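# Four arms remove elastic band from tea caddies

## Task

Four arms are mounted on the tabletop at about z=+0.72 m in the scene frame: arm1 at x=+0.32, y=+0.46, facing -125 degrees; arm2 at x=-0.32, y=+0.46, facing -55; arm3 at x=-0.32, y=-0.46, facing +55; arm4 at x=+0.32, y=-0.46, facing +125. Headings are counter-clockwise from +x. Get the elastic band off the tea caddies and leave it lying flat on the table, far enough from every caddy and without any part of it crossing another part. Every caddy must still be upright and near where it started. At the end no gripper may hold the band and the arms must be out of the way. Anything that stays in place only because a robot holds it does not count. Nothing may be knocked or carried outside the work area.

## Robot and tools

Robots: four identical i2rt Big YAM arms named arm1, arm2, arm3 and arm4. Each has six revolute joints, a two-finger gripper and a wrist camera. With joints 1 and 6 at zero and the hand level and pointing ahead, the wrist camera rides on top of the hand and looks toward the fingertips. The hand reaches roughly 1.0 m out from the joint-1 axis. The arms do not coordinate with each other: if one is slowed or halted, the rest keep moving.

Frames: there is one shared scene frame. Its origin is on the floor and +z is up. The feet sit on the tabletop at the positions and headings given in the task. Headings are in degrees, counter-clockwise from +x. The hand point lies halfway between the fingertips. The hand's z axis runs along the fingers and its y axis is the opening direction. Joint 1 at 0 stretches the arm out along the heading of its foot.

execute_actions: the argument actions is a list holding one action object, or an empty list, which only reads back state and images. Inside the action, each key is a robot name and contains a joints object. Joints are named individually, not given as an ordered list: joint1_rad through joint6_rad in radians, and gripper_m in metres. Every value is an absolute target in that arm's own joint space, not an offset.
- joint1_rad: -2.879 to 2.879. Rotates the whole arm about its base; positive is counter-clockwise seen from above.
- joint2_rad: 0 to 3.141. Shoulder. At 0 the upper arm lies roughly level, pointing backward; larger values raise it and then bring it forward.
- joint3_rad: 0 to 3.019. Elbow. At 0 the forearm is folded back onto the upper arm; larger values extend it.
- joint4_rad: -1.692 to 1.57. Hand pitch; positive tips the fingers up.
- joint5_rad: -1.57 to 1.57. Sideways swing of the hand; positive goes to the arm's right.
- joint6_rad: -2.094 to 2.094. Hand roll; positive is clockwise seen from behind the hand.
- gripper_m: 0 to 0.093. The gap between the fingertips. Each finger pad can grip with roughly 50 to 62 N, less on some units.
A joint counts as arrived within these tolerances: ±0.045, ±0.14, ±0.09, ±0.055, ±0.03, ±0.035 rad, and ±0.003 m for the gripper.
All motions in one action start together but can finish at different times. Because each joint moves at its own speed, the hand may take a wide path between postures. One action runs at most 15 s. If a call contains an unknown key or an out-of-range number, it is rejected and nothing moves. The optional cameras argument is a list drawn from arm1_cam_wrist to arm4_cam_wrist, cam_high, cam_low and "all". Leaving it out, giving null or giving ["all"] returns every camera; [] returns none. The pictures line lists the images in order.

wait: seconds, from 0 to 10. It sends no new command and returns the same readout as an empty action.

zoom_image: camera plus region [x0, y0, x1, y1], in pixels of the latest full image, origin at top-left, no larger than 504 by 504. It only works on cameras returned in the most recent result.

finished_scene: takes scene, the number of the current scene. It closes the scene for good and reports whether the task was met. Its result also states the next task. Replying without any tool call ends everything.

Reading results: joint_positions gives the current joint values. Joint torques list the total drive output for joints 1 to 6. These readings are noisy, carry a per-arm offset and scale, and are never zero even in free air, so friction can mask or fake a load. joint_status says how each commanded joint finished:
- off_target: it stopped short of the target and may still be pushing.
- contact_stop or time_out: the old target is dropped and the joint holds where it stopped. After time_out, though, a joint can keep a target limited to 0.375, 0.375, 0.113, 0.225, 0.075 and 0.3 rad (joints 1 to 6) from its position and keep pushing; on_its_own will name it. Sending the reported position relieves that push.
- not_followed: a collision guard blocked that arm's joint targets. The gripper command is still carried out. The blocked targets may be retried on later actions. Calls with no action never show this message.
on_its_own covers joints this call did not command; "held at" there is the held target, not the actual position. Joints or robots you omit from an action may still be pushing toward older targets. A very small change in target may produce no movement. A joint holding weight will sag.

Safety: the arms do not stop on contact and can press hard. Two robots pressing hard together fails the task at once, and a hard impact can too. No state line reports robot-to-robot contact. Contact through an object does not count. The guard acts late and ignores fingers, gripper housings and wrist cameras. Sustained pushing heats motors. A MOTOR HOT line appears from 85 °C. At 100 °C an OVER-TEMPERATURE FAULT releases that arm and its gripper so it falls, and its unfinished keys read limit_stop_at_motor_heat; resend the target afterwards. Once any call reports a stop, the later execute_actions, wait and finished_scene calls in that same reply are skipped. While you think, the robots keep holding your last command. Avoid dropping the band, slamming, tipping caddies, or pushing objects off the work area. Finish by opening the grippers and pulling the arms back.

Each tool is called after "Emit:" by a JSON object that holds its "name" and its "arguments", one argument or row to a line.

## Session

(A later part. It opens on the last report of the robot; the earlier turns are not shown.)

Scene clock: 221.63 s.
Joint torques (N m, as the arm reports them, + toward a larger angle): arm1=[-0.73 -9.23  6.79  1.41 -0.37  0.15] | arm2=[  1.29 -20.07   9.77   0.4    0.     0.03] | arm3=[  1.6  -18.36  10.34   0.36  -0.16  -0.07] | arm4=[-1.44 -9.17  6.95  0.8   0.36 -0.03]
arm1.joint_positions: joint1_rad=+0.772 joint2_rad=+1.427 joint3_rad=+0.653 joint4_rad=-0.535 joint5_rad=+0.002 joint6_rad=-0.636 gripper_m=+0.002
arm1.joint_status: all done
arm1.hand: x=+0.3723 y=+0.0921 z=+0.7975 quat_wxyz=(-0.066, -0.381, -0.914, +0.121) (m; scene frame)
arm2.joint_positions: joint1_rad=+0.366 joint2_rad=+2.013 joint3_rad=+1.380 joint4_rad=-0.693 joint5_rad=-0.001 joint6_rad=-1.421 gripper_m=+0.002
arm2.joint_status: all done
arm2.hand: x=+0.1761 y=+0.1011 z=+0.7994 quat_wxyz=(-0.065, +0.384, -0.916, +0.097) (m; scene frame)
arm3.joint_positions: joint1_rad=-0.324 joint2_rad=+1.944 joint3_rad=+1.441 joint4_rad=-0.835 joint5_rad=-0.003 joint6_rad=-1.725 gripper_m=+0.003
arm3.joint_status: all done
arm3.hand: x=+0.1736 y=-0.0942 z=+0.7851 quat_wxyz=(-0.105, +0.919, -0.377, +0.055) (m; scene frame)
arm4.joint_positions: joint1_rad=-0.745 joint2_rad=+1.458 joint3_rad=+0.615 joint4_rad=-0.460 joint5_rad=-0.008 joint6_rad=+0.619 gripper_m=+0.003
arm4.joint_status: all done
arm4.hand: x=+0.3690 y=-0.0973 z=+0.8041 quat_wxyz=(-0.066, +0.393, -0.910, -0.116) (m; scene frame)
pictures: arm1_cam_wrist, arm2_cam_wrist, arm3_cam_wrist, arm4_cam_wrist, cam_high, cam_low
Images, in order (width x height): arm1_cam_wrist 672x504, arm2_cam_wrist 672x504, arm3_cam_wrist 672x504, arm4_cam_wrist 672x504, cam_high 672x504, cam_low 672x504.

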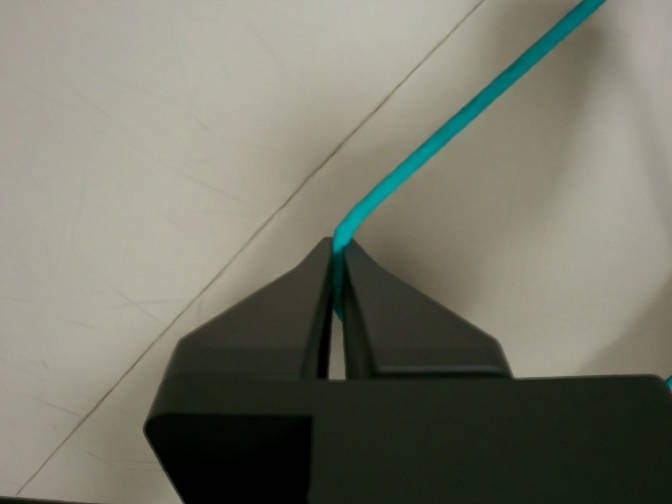

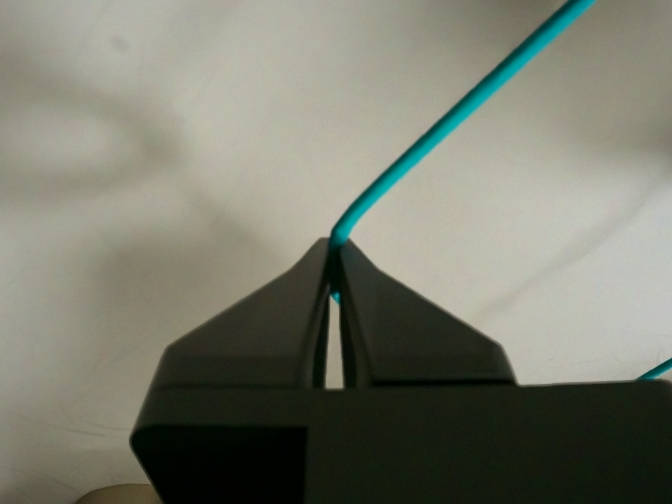

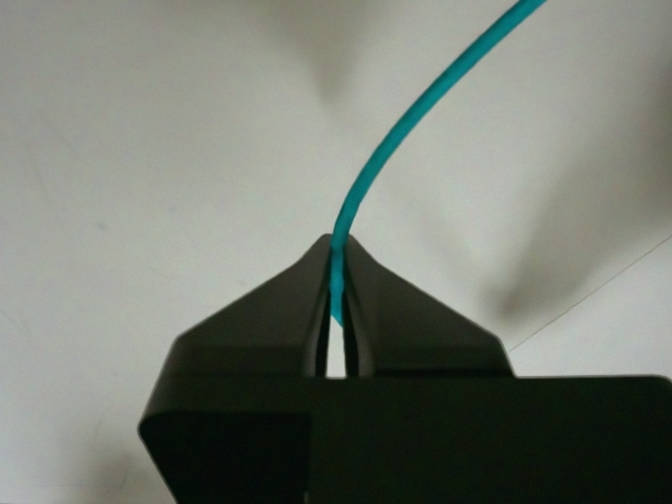

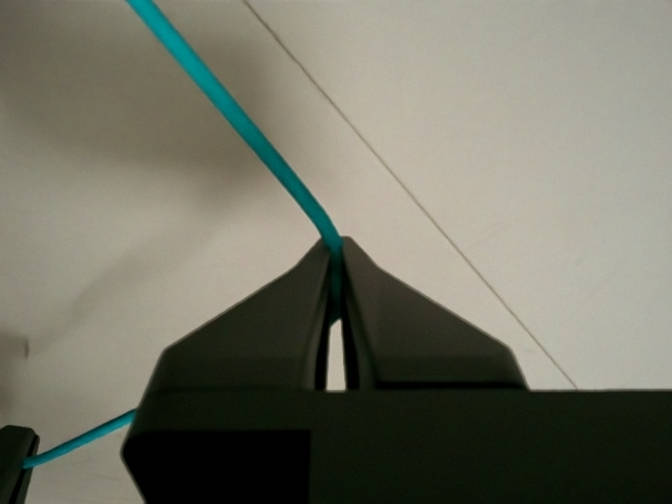

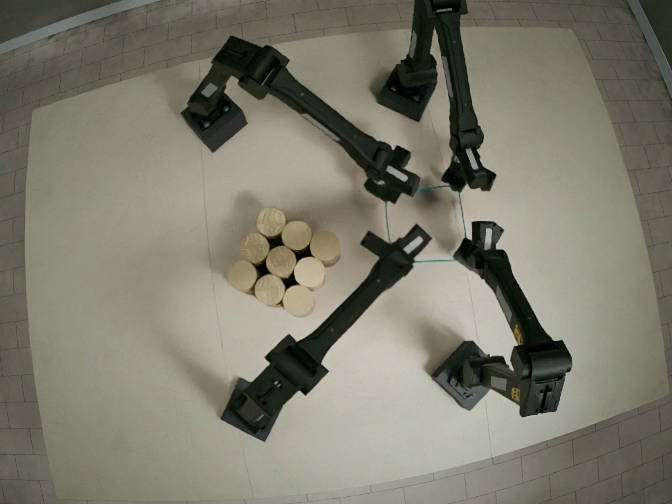

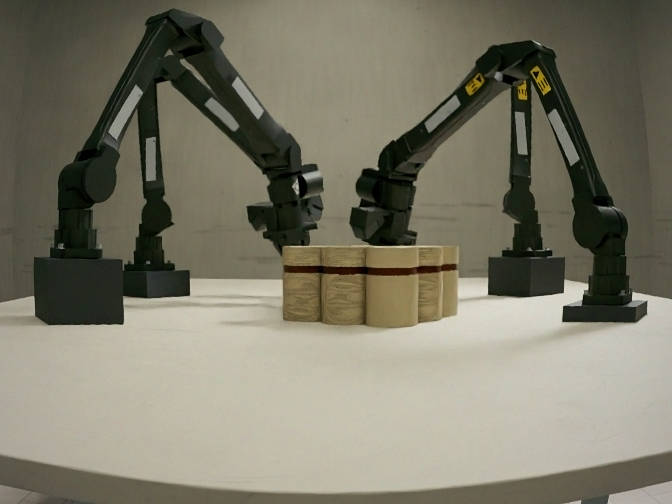

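Emit:
{"name": "execute_actions", "arguments": {
  "actions": [
    {"arm1":{"joints":{"joint1_rad":0.742,"joint2_rad":1.612,"joint3_rad":0.60,"joint4_rad":-0.30}},"arm2":{"joints":{"joint2_rad":2.108,"joint4_rad":-0.56}},"arm3":{"joints":{"joint1_rad":-0.335,"joint2_rad":2.012,"joint4_rad":-0.75}},"arm4":{"joints":{"joint1_rad":-0.718,"joint2_rad":1.668,"joint3_rad":0.585,"joint4_rad":-0.235}}}
  ]
}}

Emit:
{"name": "zoom_image", "arguments": {
  "camera": "cam_high",
  "region": [330, 130, 530, 330]
}}

Scene clock: 229.03 s.
Joint torques (N m, as the arm reports them, + toward a larger angle): arm1=[-1.71 -9.83  4.97  1.52 -0.19  0.14] | arm2=[  1.3  -19.26   9.14   1.42   0.     0.02] | arm3=[  0.62 -18.37   9.73   1.77  -0.14  -0.08] | arm4=[ -0.28 -10.89   3.02   1.13   0.35  -0.02]
arm1.joint_positions: joint1_rad=+0.746 joint2_rad=+1.608 joint3_rad=+0.611 joint4_rad=-0.318 joint5_rad=-0.001 joint6_rad=-0.636 gripper_m=+0.002
arm1.joint_status: all done
arm1.hand: x=+0.3631 y=+0.0882 z=+0.7348 quat_wxyz=(-0.065, -0.393, -0.909, +0.119) (m; scene frame)
arm2.joint_positions: joint1_rad=+0.366 joint2_rad=+2.102 joint3_rad=+1.380 joint4_rad=-0.570 joint5_rad=-0.001 joint6_rad=-1.420 gripper_m=+0.002
arm2.joint_status: all done
arm2.hand: x=+0.1874 y=+0.0934 z=+0.7543 quat_wxyz=(-0.074, +0.383, -0.914, +0.112) (m; scene frame)
arm3.joint_positions: joint1_rad=-0.326 joint2_rad=+2.027 joint3_rad=+1.444 joint4_rad=-0.767 joint5_rad=-0.003 joint6_rad=-1.725 gripper_m=+0.003
arm3.joint_status: all done
arm3.hand: x=+0.1807 y=-0.0900 z=+0.7403 quat_wxyz=(-0.100, +0.919, -0.378, +0.052) (m; scene frame)
arm4.joint_positions: joint1_rad=-0.725 joint2_rad=+1.661 joint3_rad=+0.595 joint4_rad=-0.243 joint5_rad=-0.008 joint6_rad=+0.618 gripper_m=+0.003
arm4.joint_status: all done
arm4.hand: x=+0.3626 y=-0.0905 z=+0.7413 quat_wxyz=(-0.063, +0.403, -0.906, -0.114) (m; scene frame)
pictures: arm1_cam_wrist, arm2_cam_wrist, arm3_cam_wrist, arm4_cam_wrist, cam_high, cam_low
Images, in order (width x height): arm1_cam_wrist 672x504, arm2_cam_wrist 672x504, arm3_cam_wrist 672x504, arm4_cam_wrist 672x504, cam_high 672x504, cam_low 672x504.

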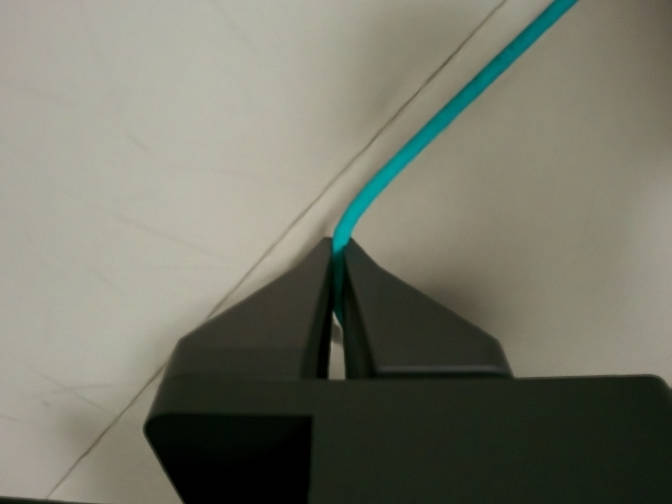

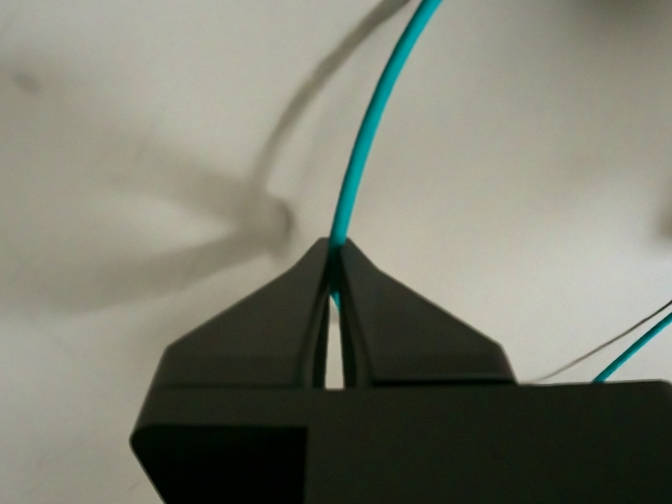

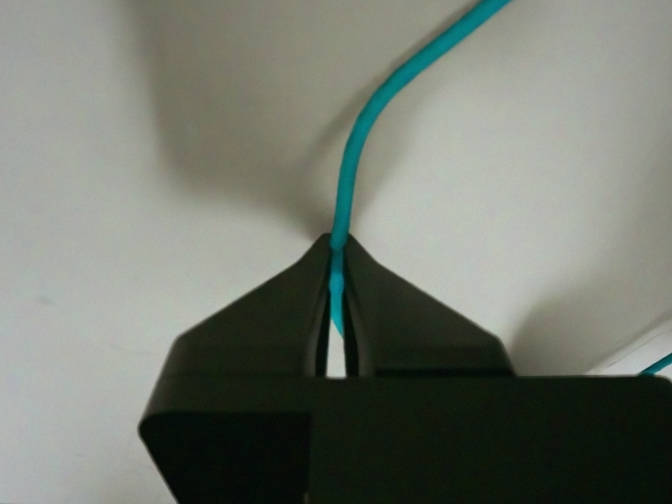

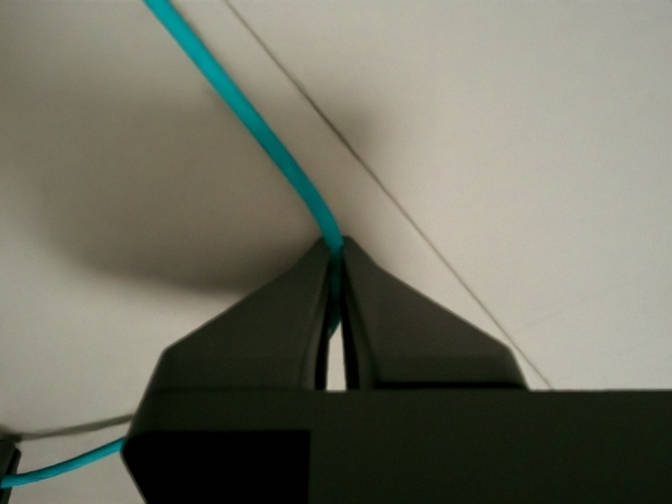

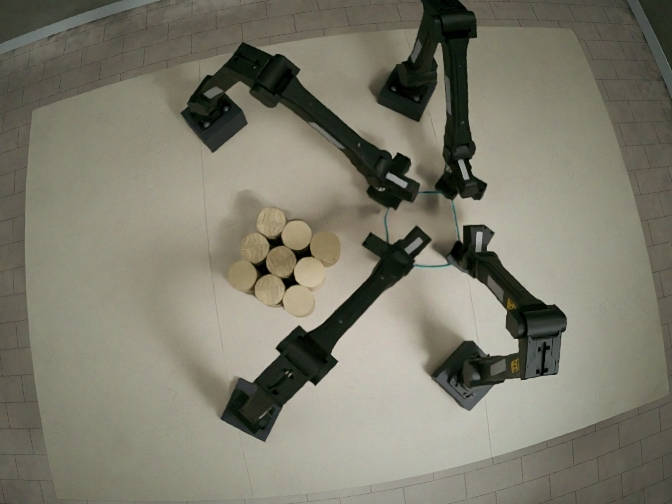

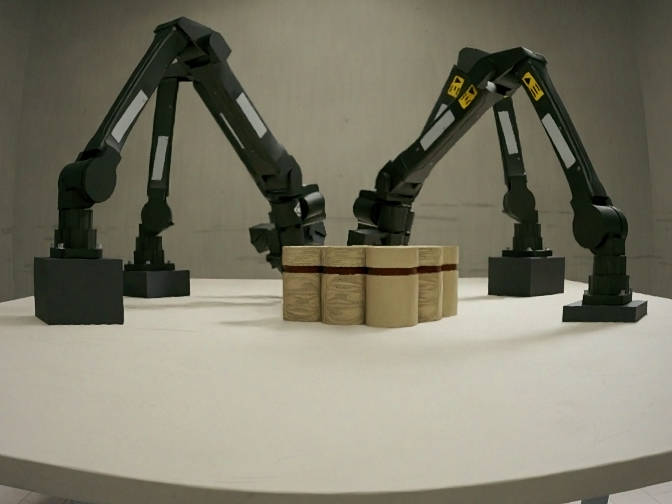

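Region (330, 130, 530, 330) of cam_high's 672x504 image, scaled by 2.520, with more detail than that image has.

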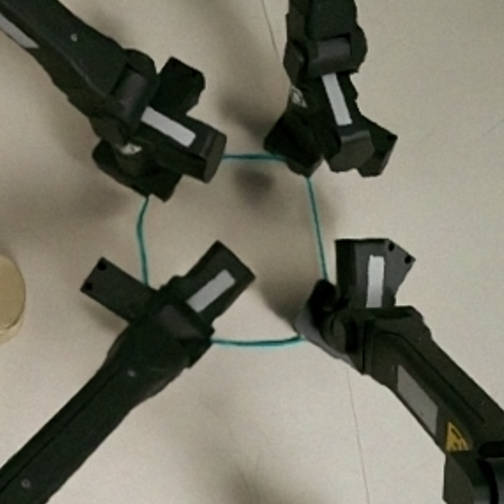

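Emit:
{"name": "execute_actions", "arguments": {
  "actions": [
    {"arm1":{"joints":{"joint2_rad":1.635,"joint4_rad":-0.27}},"arm2":{"joints":{"joint2_rad":2.138}},"arm3":{"joints":{"joint2_rad":2.032}},"arm4":{"joints":{"joint2_rad":1.695,"joint4_rad":-0.205}}}
  ],
  "cameras": ["arm1_cam_wrist","arm2_cam_wrist","arm3_cam_wrist","arm4_cam_wrist"]
}}

Scene clock: 231.87 s.
Joint torques (N m, as the arm reports them, + toward a larger angle): arm1=[-1.53 -8.39  5.02  1.83 -0.19  0.14] | arm2=[  1.44 -17.71   9.17   1.5   -0.01   0.02] | arm3=[  0.81 -17.31   9.78   1.67  -0.14  -0.08] | arm4=[-0.3  -9.43  3.07  1.35  0.36 -0.02]
arm1.joint_positions: joint1_rad=+0.746 joint2_rad=+1.609 joint3_rad=+0.611 joint4_rad=-0.293 joint5_rad=-0.002 joint6_rad=-0.636 gripper_m=+0.002
arm1.joint_status: all done
arm1.hand: x=+0.3639 y=+0.0826 z=+0.7361 quat_wxyz=(-0.071, -0.393, -0.908, +0.129) (m; scene frame)
arm2.joint_positions: joint1_rad=+0.366 joint2_rad=+2.112 joint3_rad=+1.380 joint4_rad=-0.570 joint5_rad=-0.001 joint6_rad=-1.420 gripper_m=+0.002
arm2.joint_status: all done
arm2.hand: x=+0.1857 y=+0.0947 z=+0.7483 quat_wxyz=(-0.071, +0.383, -0.915, +0.107) (m; scene frame)
arm3.joint_positions: joint1_rad=-0.326 joint2_rad=+2.027 joint3_rad=+1.444 joint4_rad=-0.767 joint5_rad=-0.003 joint6_rad=-1.725 gripper_m=+0.003
arm3.joint_status: all done
arm3.hand: x=+0.1807 y=-0.0900 z=+0.7403 quat_wxyz=(-0.100, +0.919, -0.378, +0.052) (m; scene frame)
arm4.joint_positions: joint1_rad=-0.725 joint2_rad=+1.670 joint3_rad=+0.595 joint4_rad=-0.217 joint5_rad=-0.008 joint6_rad=+0.618 gripper_m=+0.003
arm4.joint_status: all done
arm4.hand: x=+0.3631 y=-0.0864 z=+0.7399 quat_wxyz=(-0.067, +0.402, -0.905, -0.121) (m; scene frame)
pictures: arm1_cam_wrist, arm2_cam_wrist, arm3_cam_wrist, arm4_cam_wrist
Images, in order (width x height): arm1_cam_wrist 672x504, arm2_cam_wrist 672x504, arm3_cam_wrist 672x504, arm4_cam_wrist 672x504.

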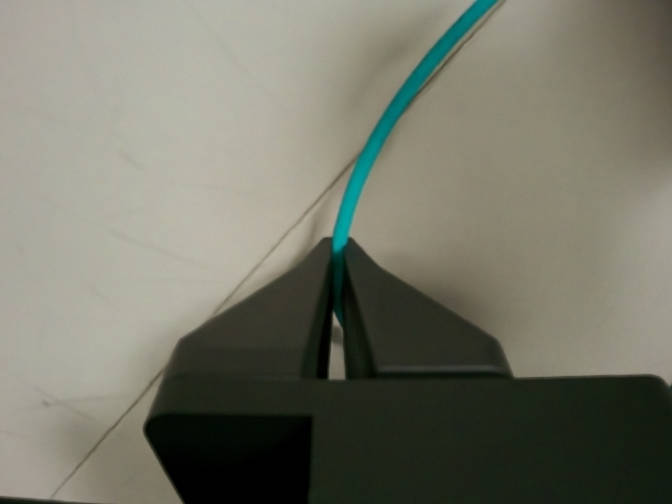

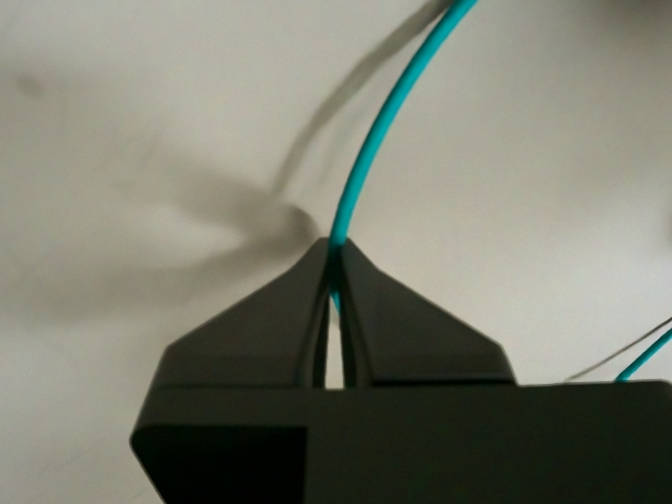

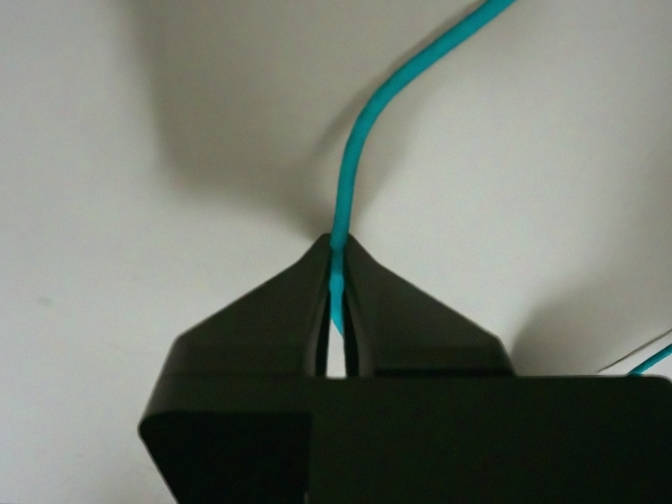

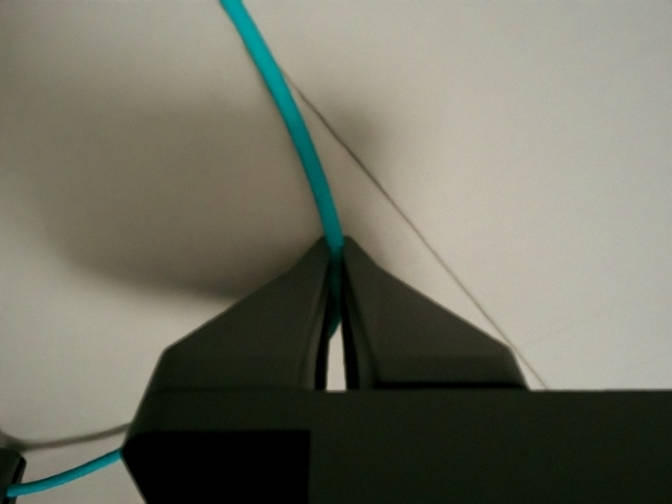

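Emit:
{"name": "execute_actions", "arguments": {
  "actions": [
    {"arm1":{"joints":{"gripper_m":0.035}},"arm2":{"joints":{"joint2_rad":2.112,"gripper_m":0.03}},"arm3":{"joints":{"gripper_m":0.035}},"arm4":{"joints":{"gripper_m":0.035}}}
  ]
}}

Scene clock: 236.23 s.
Joint torques (N m, as the arm reports them, + toward a larger angle): arm1=[-1.58 -8.42  4.99  1.81 -0.17  0.13] | arm2=[  1.34 -20.41   9.1    1.41  -0.01  -0.01] | arm3=[  0.7  -17.18   9.68   1.69  -0.13  -0.04] | arm4=[-0.85 -9.34  3.09  0.57  0.64 -0.02]
arm1.joint_positions: joint1_rad=+0.746 joint2_rad=+1.609 joint3_rad=+0.611 joint4_rad=-0.293 joint5_rad=-0.002 joint6_rad=-0.636 gripper_m=+0.035
arm1.joint_status: all done
arm1.hand: x=+0.3639 y=+0.0826 z=+0.7361 quat_wxyz=(-0.071, -0.393, -0.908, +0.129) (m; scene frame)
arm2.joint_positions: joint1_rad=+0.366 joint2_rad=+2.112 joint3_rad=+1.380 joint4_rad=-0.570 joint5_rad=-0.001 joint6_rad=-1.420 gripper_m=+0.030
arm2.joint_status: all done
arm2.hand: x=+0.1857 y=+0.0947 z=+0.7483 quat_wxyz=(-0.071, +0.383, -0.915, +0.107) (m; scene frame)
arm3.joint_positions: joint1_rad=-0.326 joint2_rad=+2.027 joint3_rad=+1.446 joint4_rad=-0.764 joint5_rad=-0.003 joint6_rad=-1.725 gripper_m=+0.035
arm3.joint_status: all done
arm3.hand: x=+0.1816 y=-0.0894 z=+0.7409 quat_wxyz=(-0.102, +0.919, -0.378, +0.053) (m; scene frame)
arm4.joint_positions: joint1_rad=-0.718 joint2_rad=+1.668 joint3_rad=+0.595 joint4_rad=-0.198 joint5_rad=-0.014 joint6_rad=+0.618 gripper_m=+0.035
arm4.joint_status: all done
arm4.hand: x=+0.3600 y=-0.0809 z=+0.7421 quat_wxyz=(-0.070, +0.405, -0.902, -0.132) (m; scene frame)
pictures: arm1_cam_wrist, arm2_cam_wrist, arm3_cam_wrist, arm4_cam_wrist, cam_high, cam_low
Images, in order (width x height): arm1_cam_wrist 672x504, arm2_cam_wrist 672x504, arm3_cam_wrist 672x504, arm4_cam_wrist 672x504, cam_high 672x504, cam_low 672x504.

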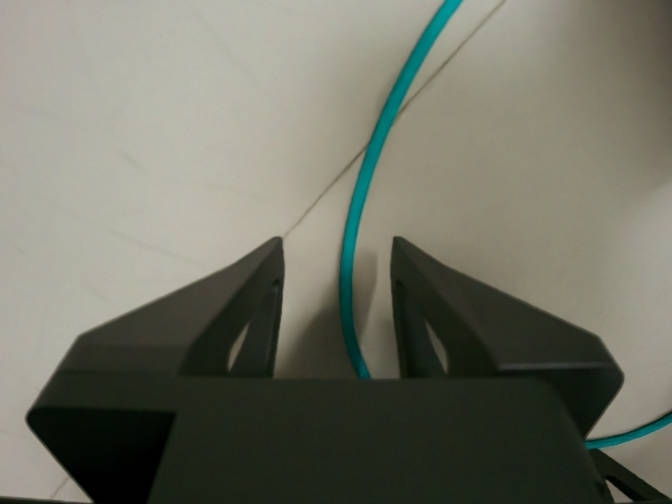

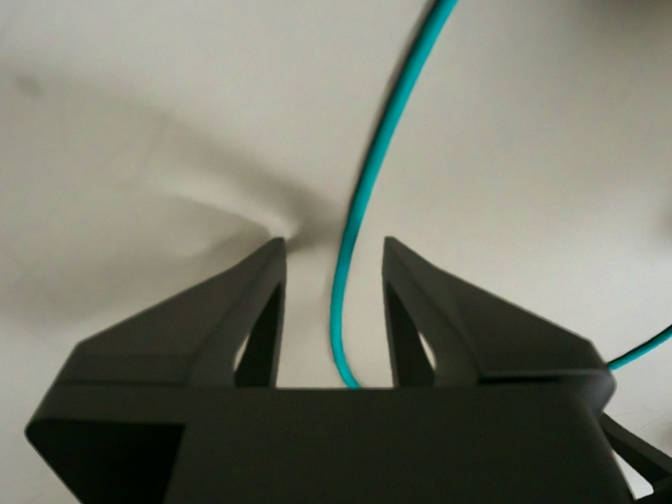

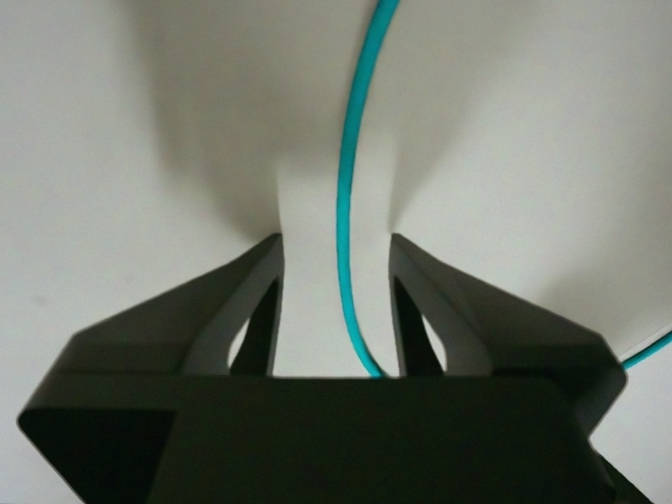

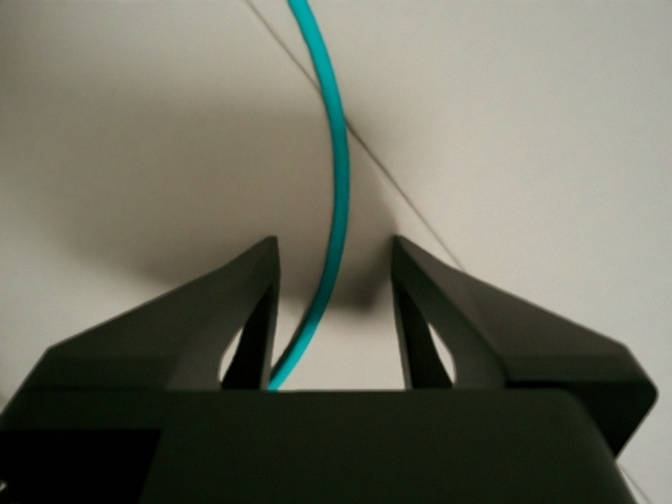

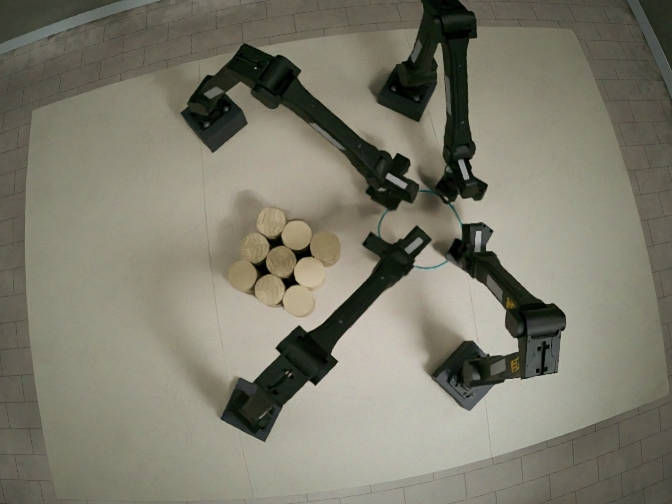

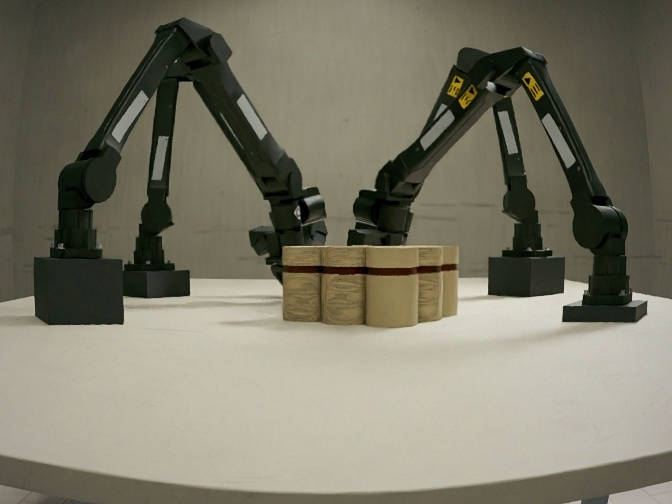

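Emit:
{"name": "execute_actions", "arguments": {
  "actions": []
}}

Scene clock: 238.67 s.
Joint torques (N m, as the arm reports them, + toward a larger angle): arm1=[-1.38 -8.62  5.04  1.82 -0.17  0.12] | arm2=[  1.3  -20.32   9.13   1.41   0.02  -0.02] | arm3=[  0.79 -17.05   9.67   1.65  -0.13  -0.08] | arm4=[-0.86 -9.21  3.12  0.58  0.64 -0.02]
arm1.joint_positions: joint1_rad=+0.746 joint2_rad=+1.609 joint3_rad=+0.611 joint4_rad=-0.293 joint5_rad=-0.002 joint6_rad=-0.636 gripper_m=+0.035
arm1.joint_status: all done
arm1.hand: x=+0.3639 y=+0.0826 z=+0.7361 quat_wxyz=(-0.071, -0.393, -0.908, +0.129) (m; scene frame)
arm2.joint_positions: joint1_rad=+0.366 joint2_rad=+2.112 joint3_rad=+1.380 joint4_rad=-0.570 joint5_rad=-0.001 joint6_rad=-1.420 gripper_m=+0.030
arm2.joint_status: all done
arm2.hand: x=+0.1857 y=+0.0947 z=+0.7483 quat_wxyz=(-0.071, +0.383, -0.915, +0.107) (m; scene frame)
arm3.joint_positions: joint1_rad=-0.326 joint2_rad=+2.027 joint3_rad=+1.446 joint4_rad=-0.764 joint5_rad=-0.003 joint6_rad=-1.725 gripper_m=+0.035
arm3.joint_status: all done
arm3.hand: x=+0.1816 y=-0.0894 z=+0.7409 quat_wxyz=(-0.102, +0.919, -0.378, +0.053) (m; scene frame)
arm4.joint_positions: joint1_rad=-0.718 joint2_rad=+1.668 joint3_rad=+0.595 joint4_rad=-0.198 joint5_rad=-0.014 joint6_rad=+0.618 gripper_m=+0.035
arm4.joint_status: all done
arm4.hand: x=+0.3600 y=-0.0809 z=+0.7421 quat_wxyz=(-0.070, +0.405, -0.902, -0.132) (m; scene frame)
pictures: arm1_cam_wrist, arm2_cam_wrist, arm3_cam_wrist, arm4_cam_wrist, cam_high, cam_low
Images, in order (width x height): arm1_cam_wrist 672x504, arm2_cam_wrist 672x504, arm3_cam_wrist 672x504, arm4_cam_wrist 672x504, cam_high 672x504, cam_low 672x504.

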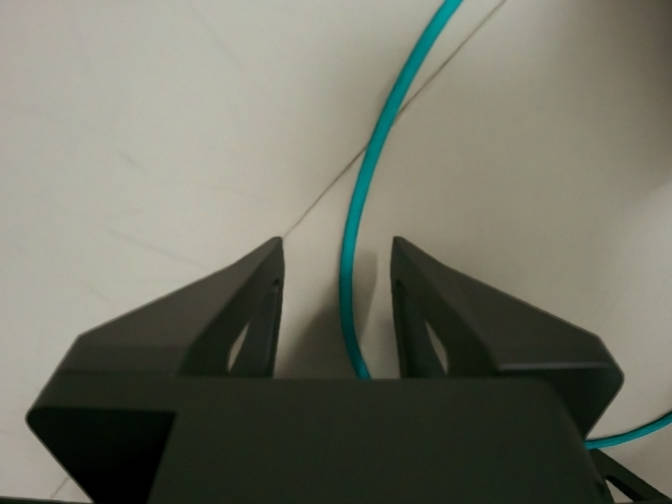

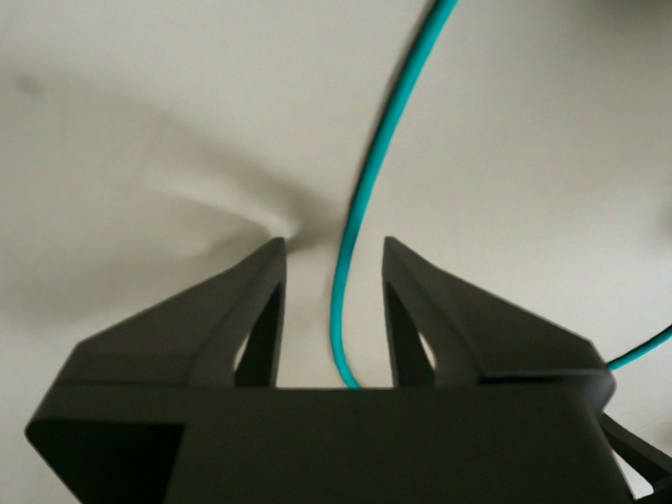

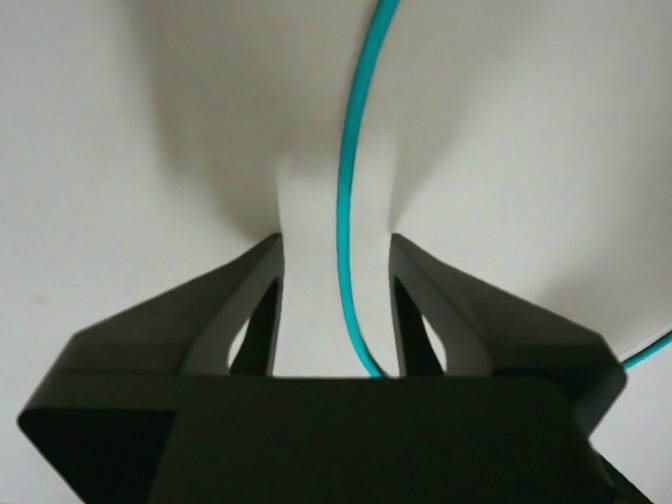

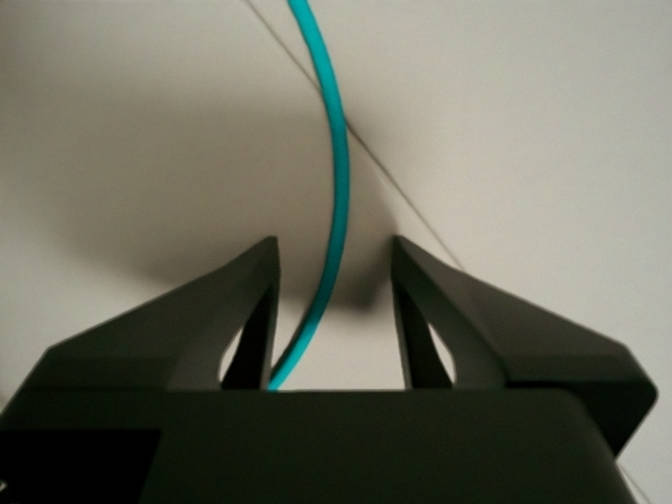

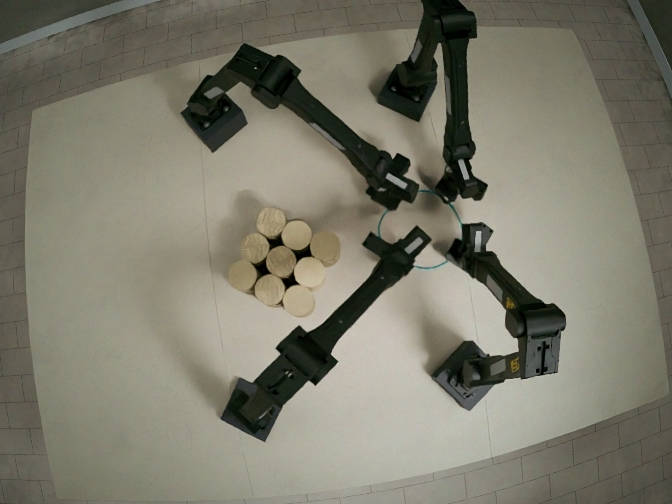

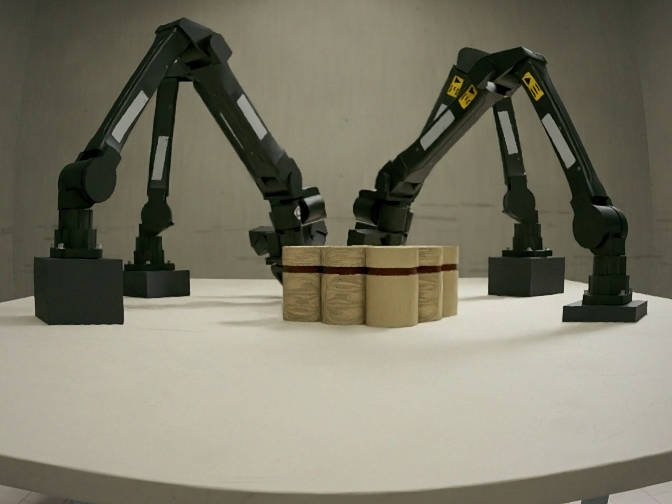

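Emit:
{"name": "execute_actions", "arguments": {
  "actions": [
    {"arm1":{"joints":{"joint2_rad":1.0}},"arm2":{"joints":{"joint2_rad":1.5}},"arm3":{"joints":{"joint2_rad":1.42}},"arm4":{"joints":{"joint2_rad":1.05}}}
  ],
  "cameras": ["cam_high","cam_low"]
}}

Scene clock: 242.60 s.
Joint torques (N m, as the arm reports them, + toward a larger angle): arm1=[-1.44 -4.89  9.76  2.4  -0.15  0.17] | arm2=[  1.12 -14.27  10.6    2.06   0.02   0.06] | arm3=[  0.64 -13.16  10.18   2.63  -0.09   0.  ] | arm4=[-0.96 -6.7   7.76  1.73  0.31 -0.05]
arm1.joint_positions: joint1_rad=+0.746 joint2_rad=+0.996 joint3_rad=+0.601 joint4_rad=-0.290 joint5_rad=-0.002 joint6_rad=-0.636 gripper_m=+0.035
arm1.joint_status: all done
arm1.hand: x=+0.3699 y=+0.0497 z=+0.9701 quat_wxyz=(-0.216, -0.356, -0.827, +0.378) (m; scene frame)
arm2.joint_positions: joint1_rad=+0.366 joint2_rad=+1.492 joint3_rad=+1.400 joint4_rad=-0.563 joint5_rad=-0.001 joint6_rad=-1.420 gripper_m=+0.030
arm2.joint_status: all done
arm2.hand: x=+0.1957 y=+0.0831 z=+1.1487 quat_wxyz=(-0.231, +0.346, -0.830, +0.371) (m; scene frame)
arm3.joint_positions: joint1_rad=-0.326 joint2_rad=+1.437 joint3_rad=+1.465 joint4_rad=-0.764 joint5_rad=-0.003 joint6_rad=-1.725 gripper_m=+0.035
arm3.joint_status: all done
arm3.hand: x=+0.1661 y=-0.1063 z=+1.1101 quat_wxyz=(-0.352, +0.844, -0.349, +0.205) (m; scene frame)
arm4.joint_positions: joint1_rad=-0.718 joint2_rad=+1.050 joint3_rad=+0.586 joint4_rad=-0.202 joint5_rad=-0.008 joint6_rad=+0.618 gripper_m=+0.035
arm4.joint_status: all done
arm4.hand: x=+0.3660 y=-0.0349 z=+0.9816 quat_wxyz=(-0.219, +0.370, -0.820, -0.378) (m; scene frame)
pictures: cam_high, cam_low
Images, in order (width x height): cam_high 672x504, cam_low 672x504.

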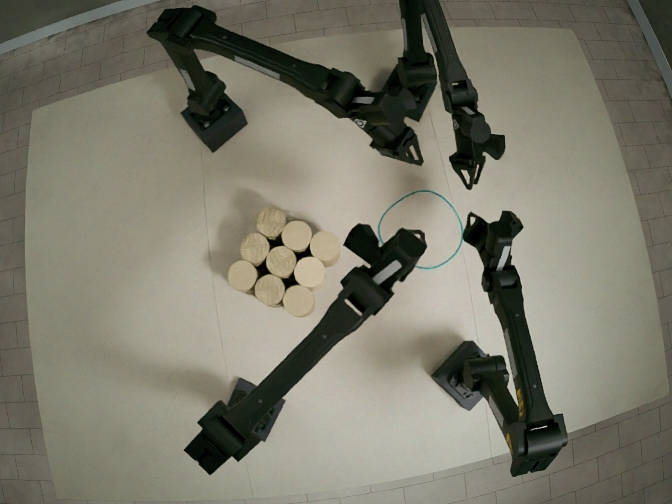

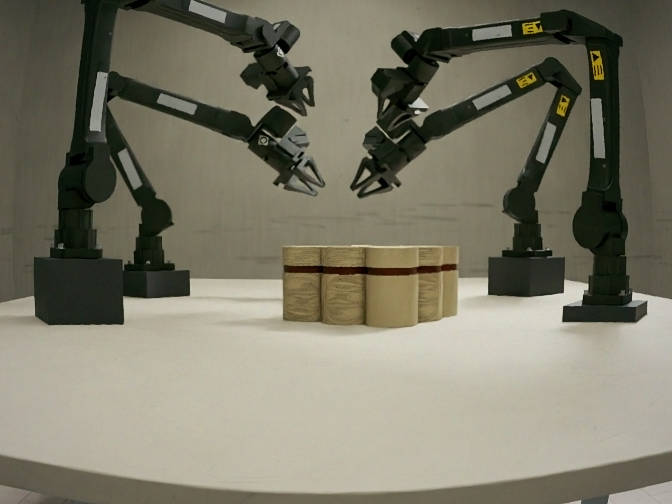

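Emit:
{"name": "execute_actions", "arguments": {
  "actions": [
    {"arm1":{"joints":{"joint1_rad":1.2,"joint2_rad":0.7,"joint4_rad":-0.8}},"arm2":{"joints":{"joint2_rad":0.95,"joint3_rad":1.1}},"arm3":{"joints":{"joint2_rad":0.9,"joint3_rad":1.15}},"arm4":{"joints":{"joint1_rad":-1.2,"joint2_rad":0.75,"joint4_rad":-0.7}}}
  ],
  "cameras": ["cam_high","cam_low"]
}}

Scene clock: 246.73 s.
Joint torques (N m, as the arm reports them, + toward a larger angle): arm1=[-0.65 -0.24 10.18  0.97 -0.03  0.14] | arm2=[ 1.25 -4.95 10.53  2.27  0.06  0.08] | arm3=[ 0.43 -4.11  9.69  2.76 -0.08  0.01] | arm4=[-1.51 -1.97  8.38  1.23  0.2  -0.04]
arm1.joint_positions: joint1_rad=+1.196 joint2_rad=+0.688 joint3_rad=+0.601 joint4_rad=-0.779 joint5_rad=-0.005 joint6_rad=-0.635 gripper_m=+0.035
arm1.joint_status: all done
arm1.hand: x=+0.4897 y=+0.2000 z=+0.9872 quat_wxyz=(-0.235, -0.168, -0.922, +0.259) (m; scene frame)
arm2.joint_positions: joint1_rad=+0.366 joint2_rad=+0.941 joint3_rad=+1.093 joint4_rad=-0.564 joint5_rad=-0.001 joint6_rad=-1.420 gripper_m=+0.030
arm2.joint_status: all done
arm2.hand: x=+0.0515 y=+0.1862 z=+1.2582 quat_wxyz=(-0.286, +0.323, -0.775, +0.461) (m; scene frame)
arm3.joint_positions: joint1_rad=-0.326 joint2_rad=+0.903 joint3_rad=+1.139 joint4_rad=-0.764 joint5_rad=-0.003 joint6_rad=-1.726 gripper_m=+0.035
arm3.joint_status: all done
arm3.hand: x=+0.0228 y=-0.2131 z=+1.1844 quat_wxyz=(-0.431, +0.800, -0.331, +0.254) (m; scene frame)
arm4.joint_positions: joint1_rad=-1.194 joint2_rad=+0.743 joint3_rad=+0.586 joint4_rad=-0.691 joint5_rad=-0.005 joint6_rad=+0.618 gripper_m=+0.035
arm4.joint_status: all done
arm4.hand: x=+0.5015 y=-0.1856 z=+1.0047 quat_wxyz=(-0.245, +0.172, -0.919, -0.255) (m; scene frame)
pictures: cam_high, cam_low
Images, in order (width x height): cam_high 672x504, cam_low 672x504.

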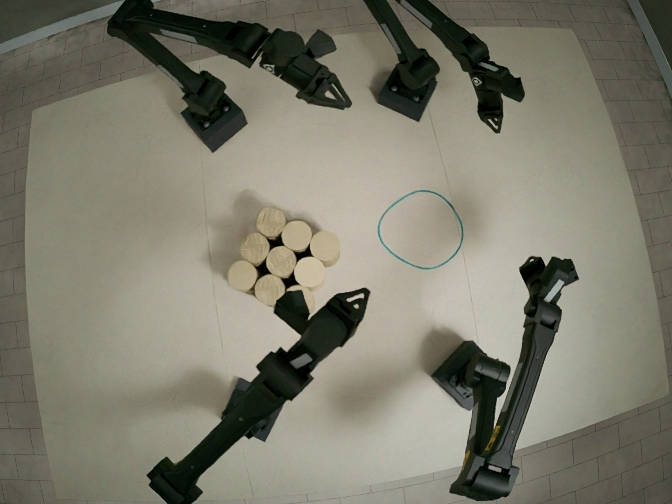

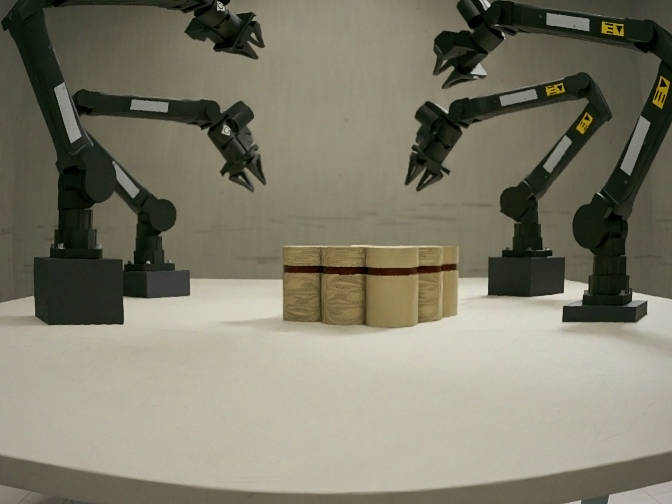

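The band is lying flat in an uncrossed loop, clear of the caddies. All the caddies are still standing and the arms have moved clear.

Emit:
{"name": "finished_scene", "arguments": {
  "scene": 2
}}

The scene is finished: the task was done.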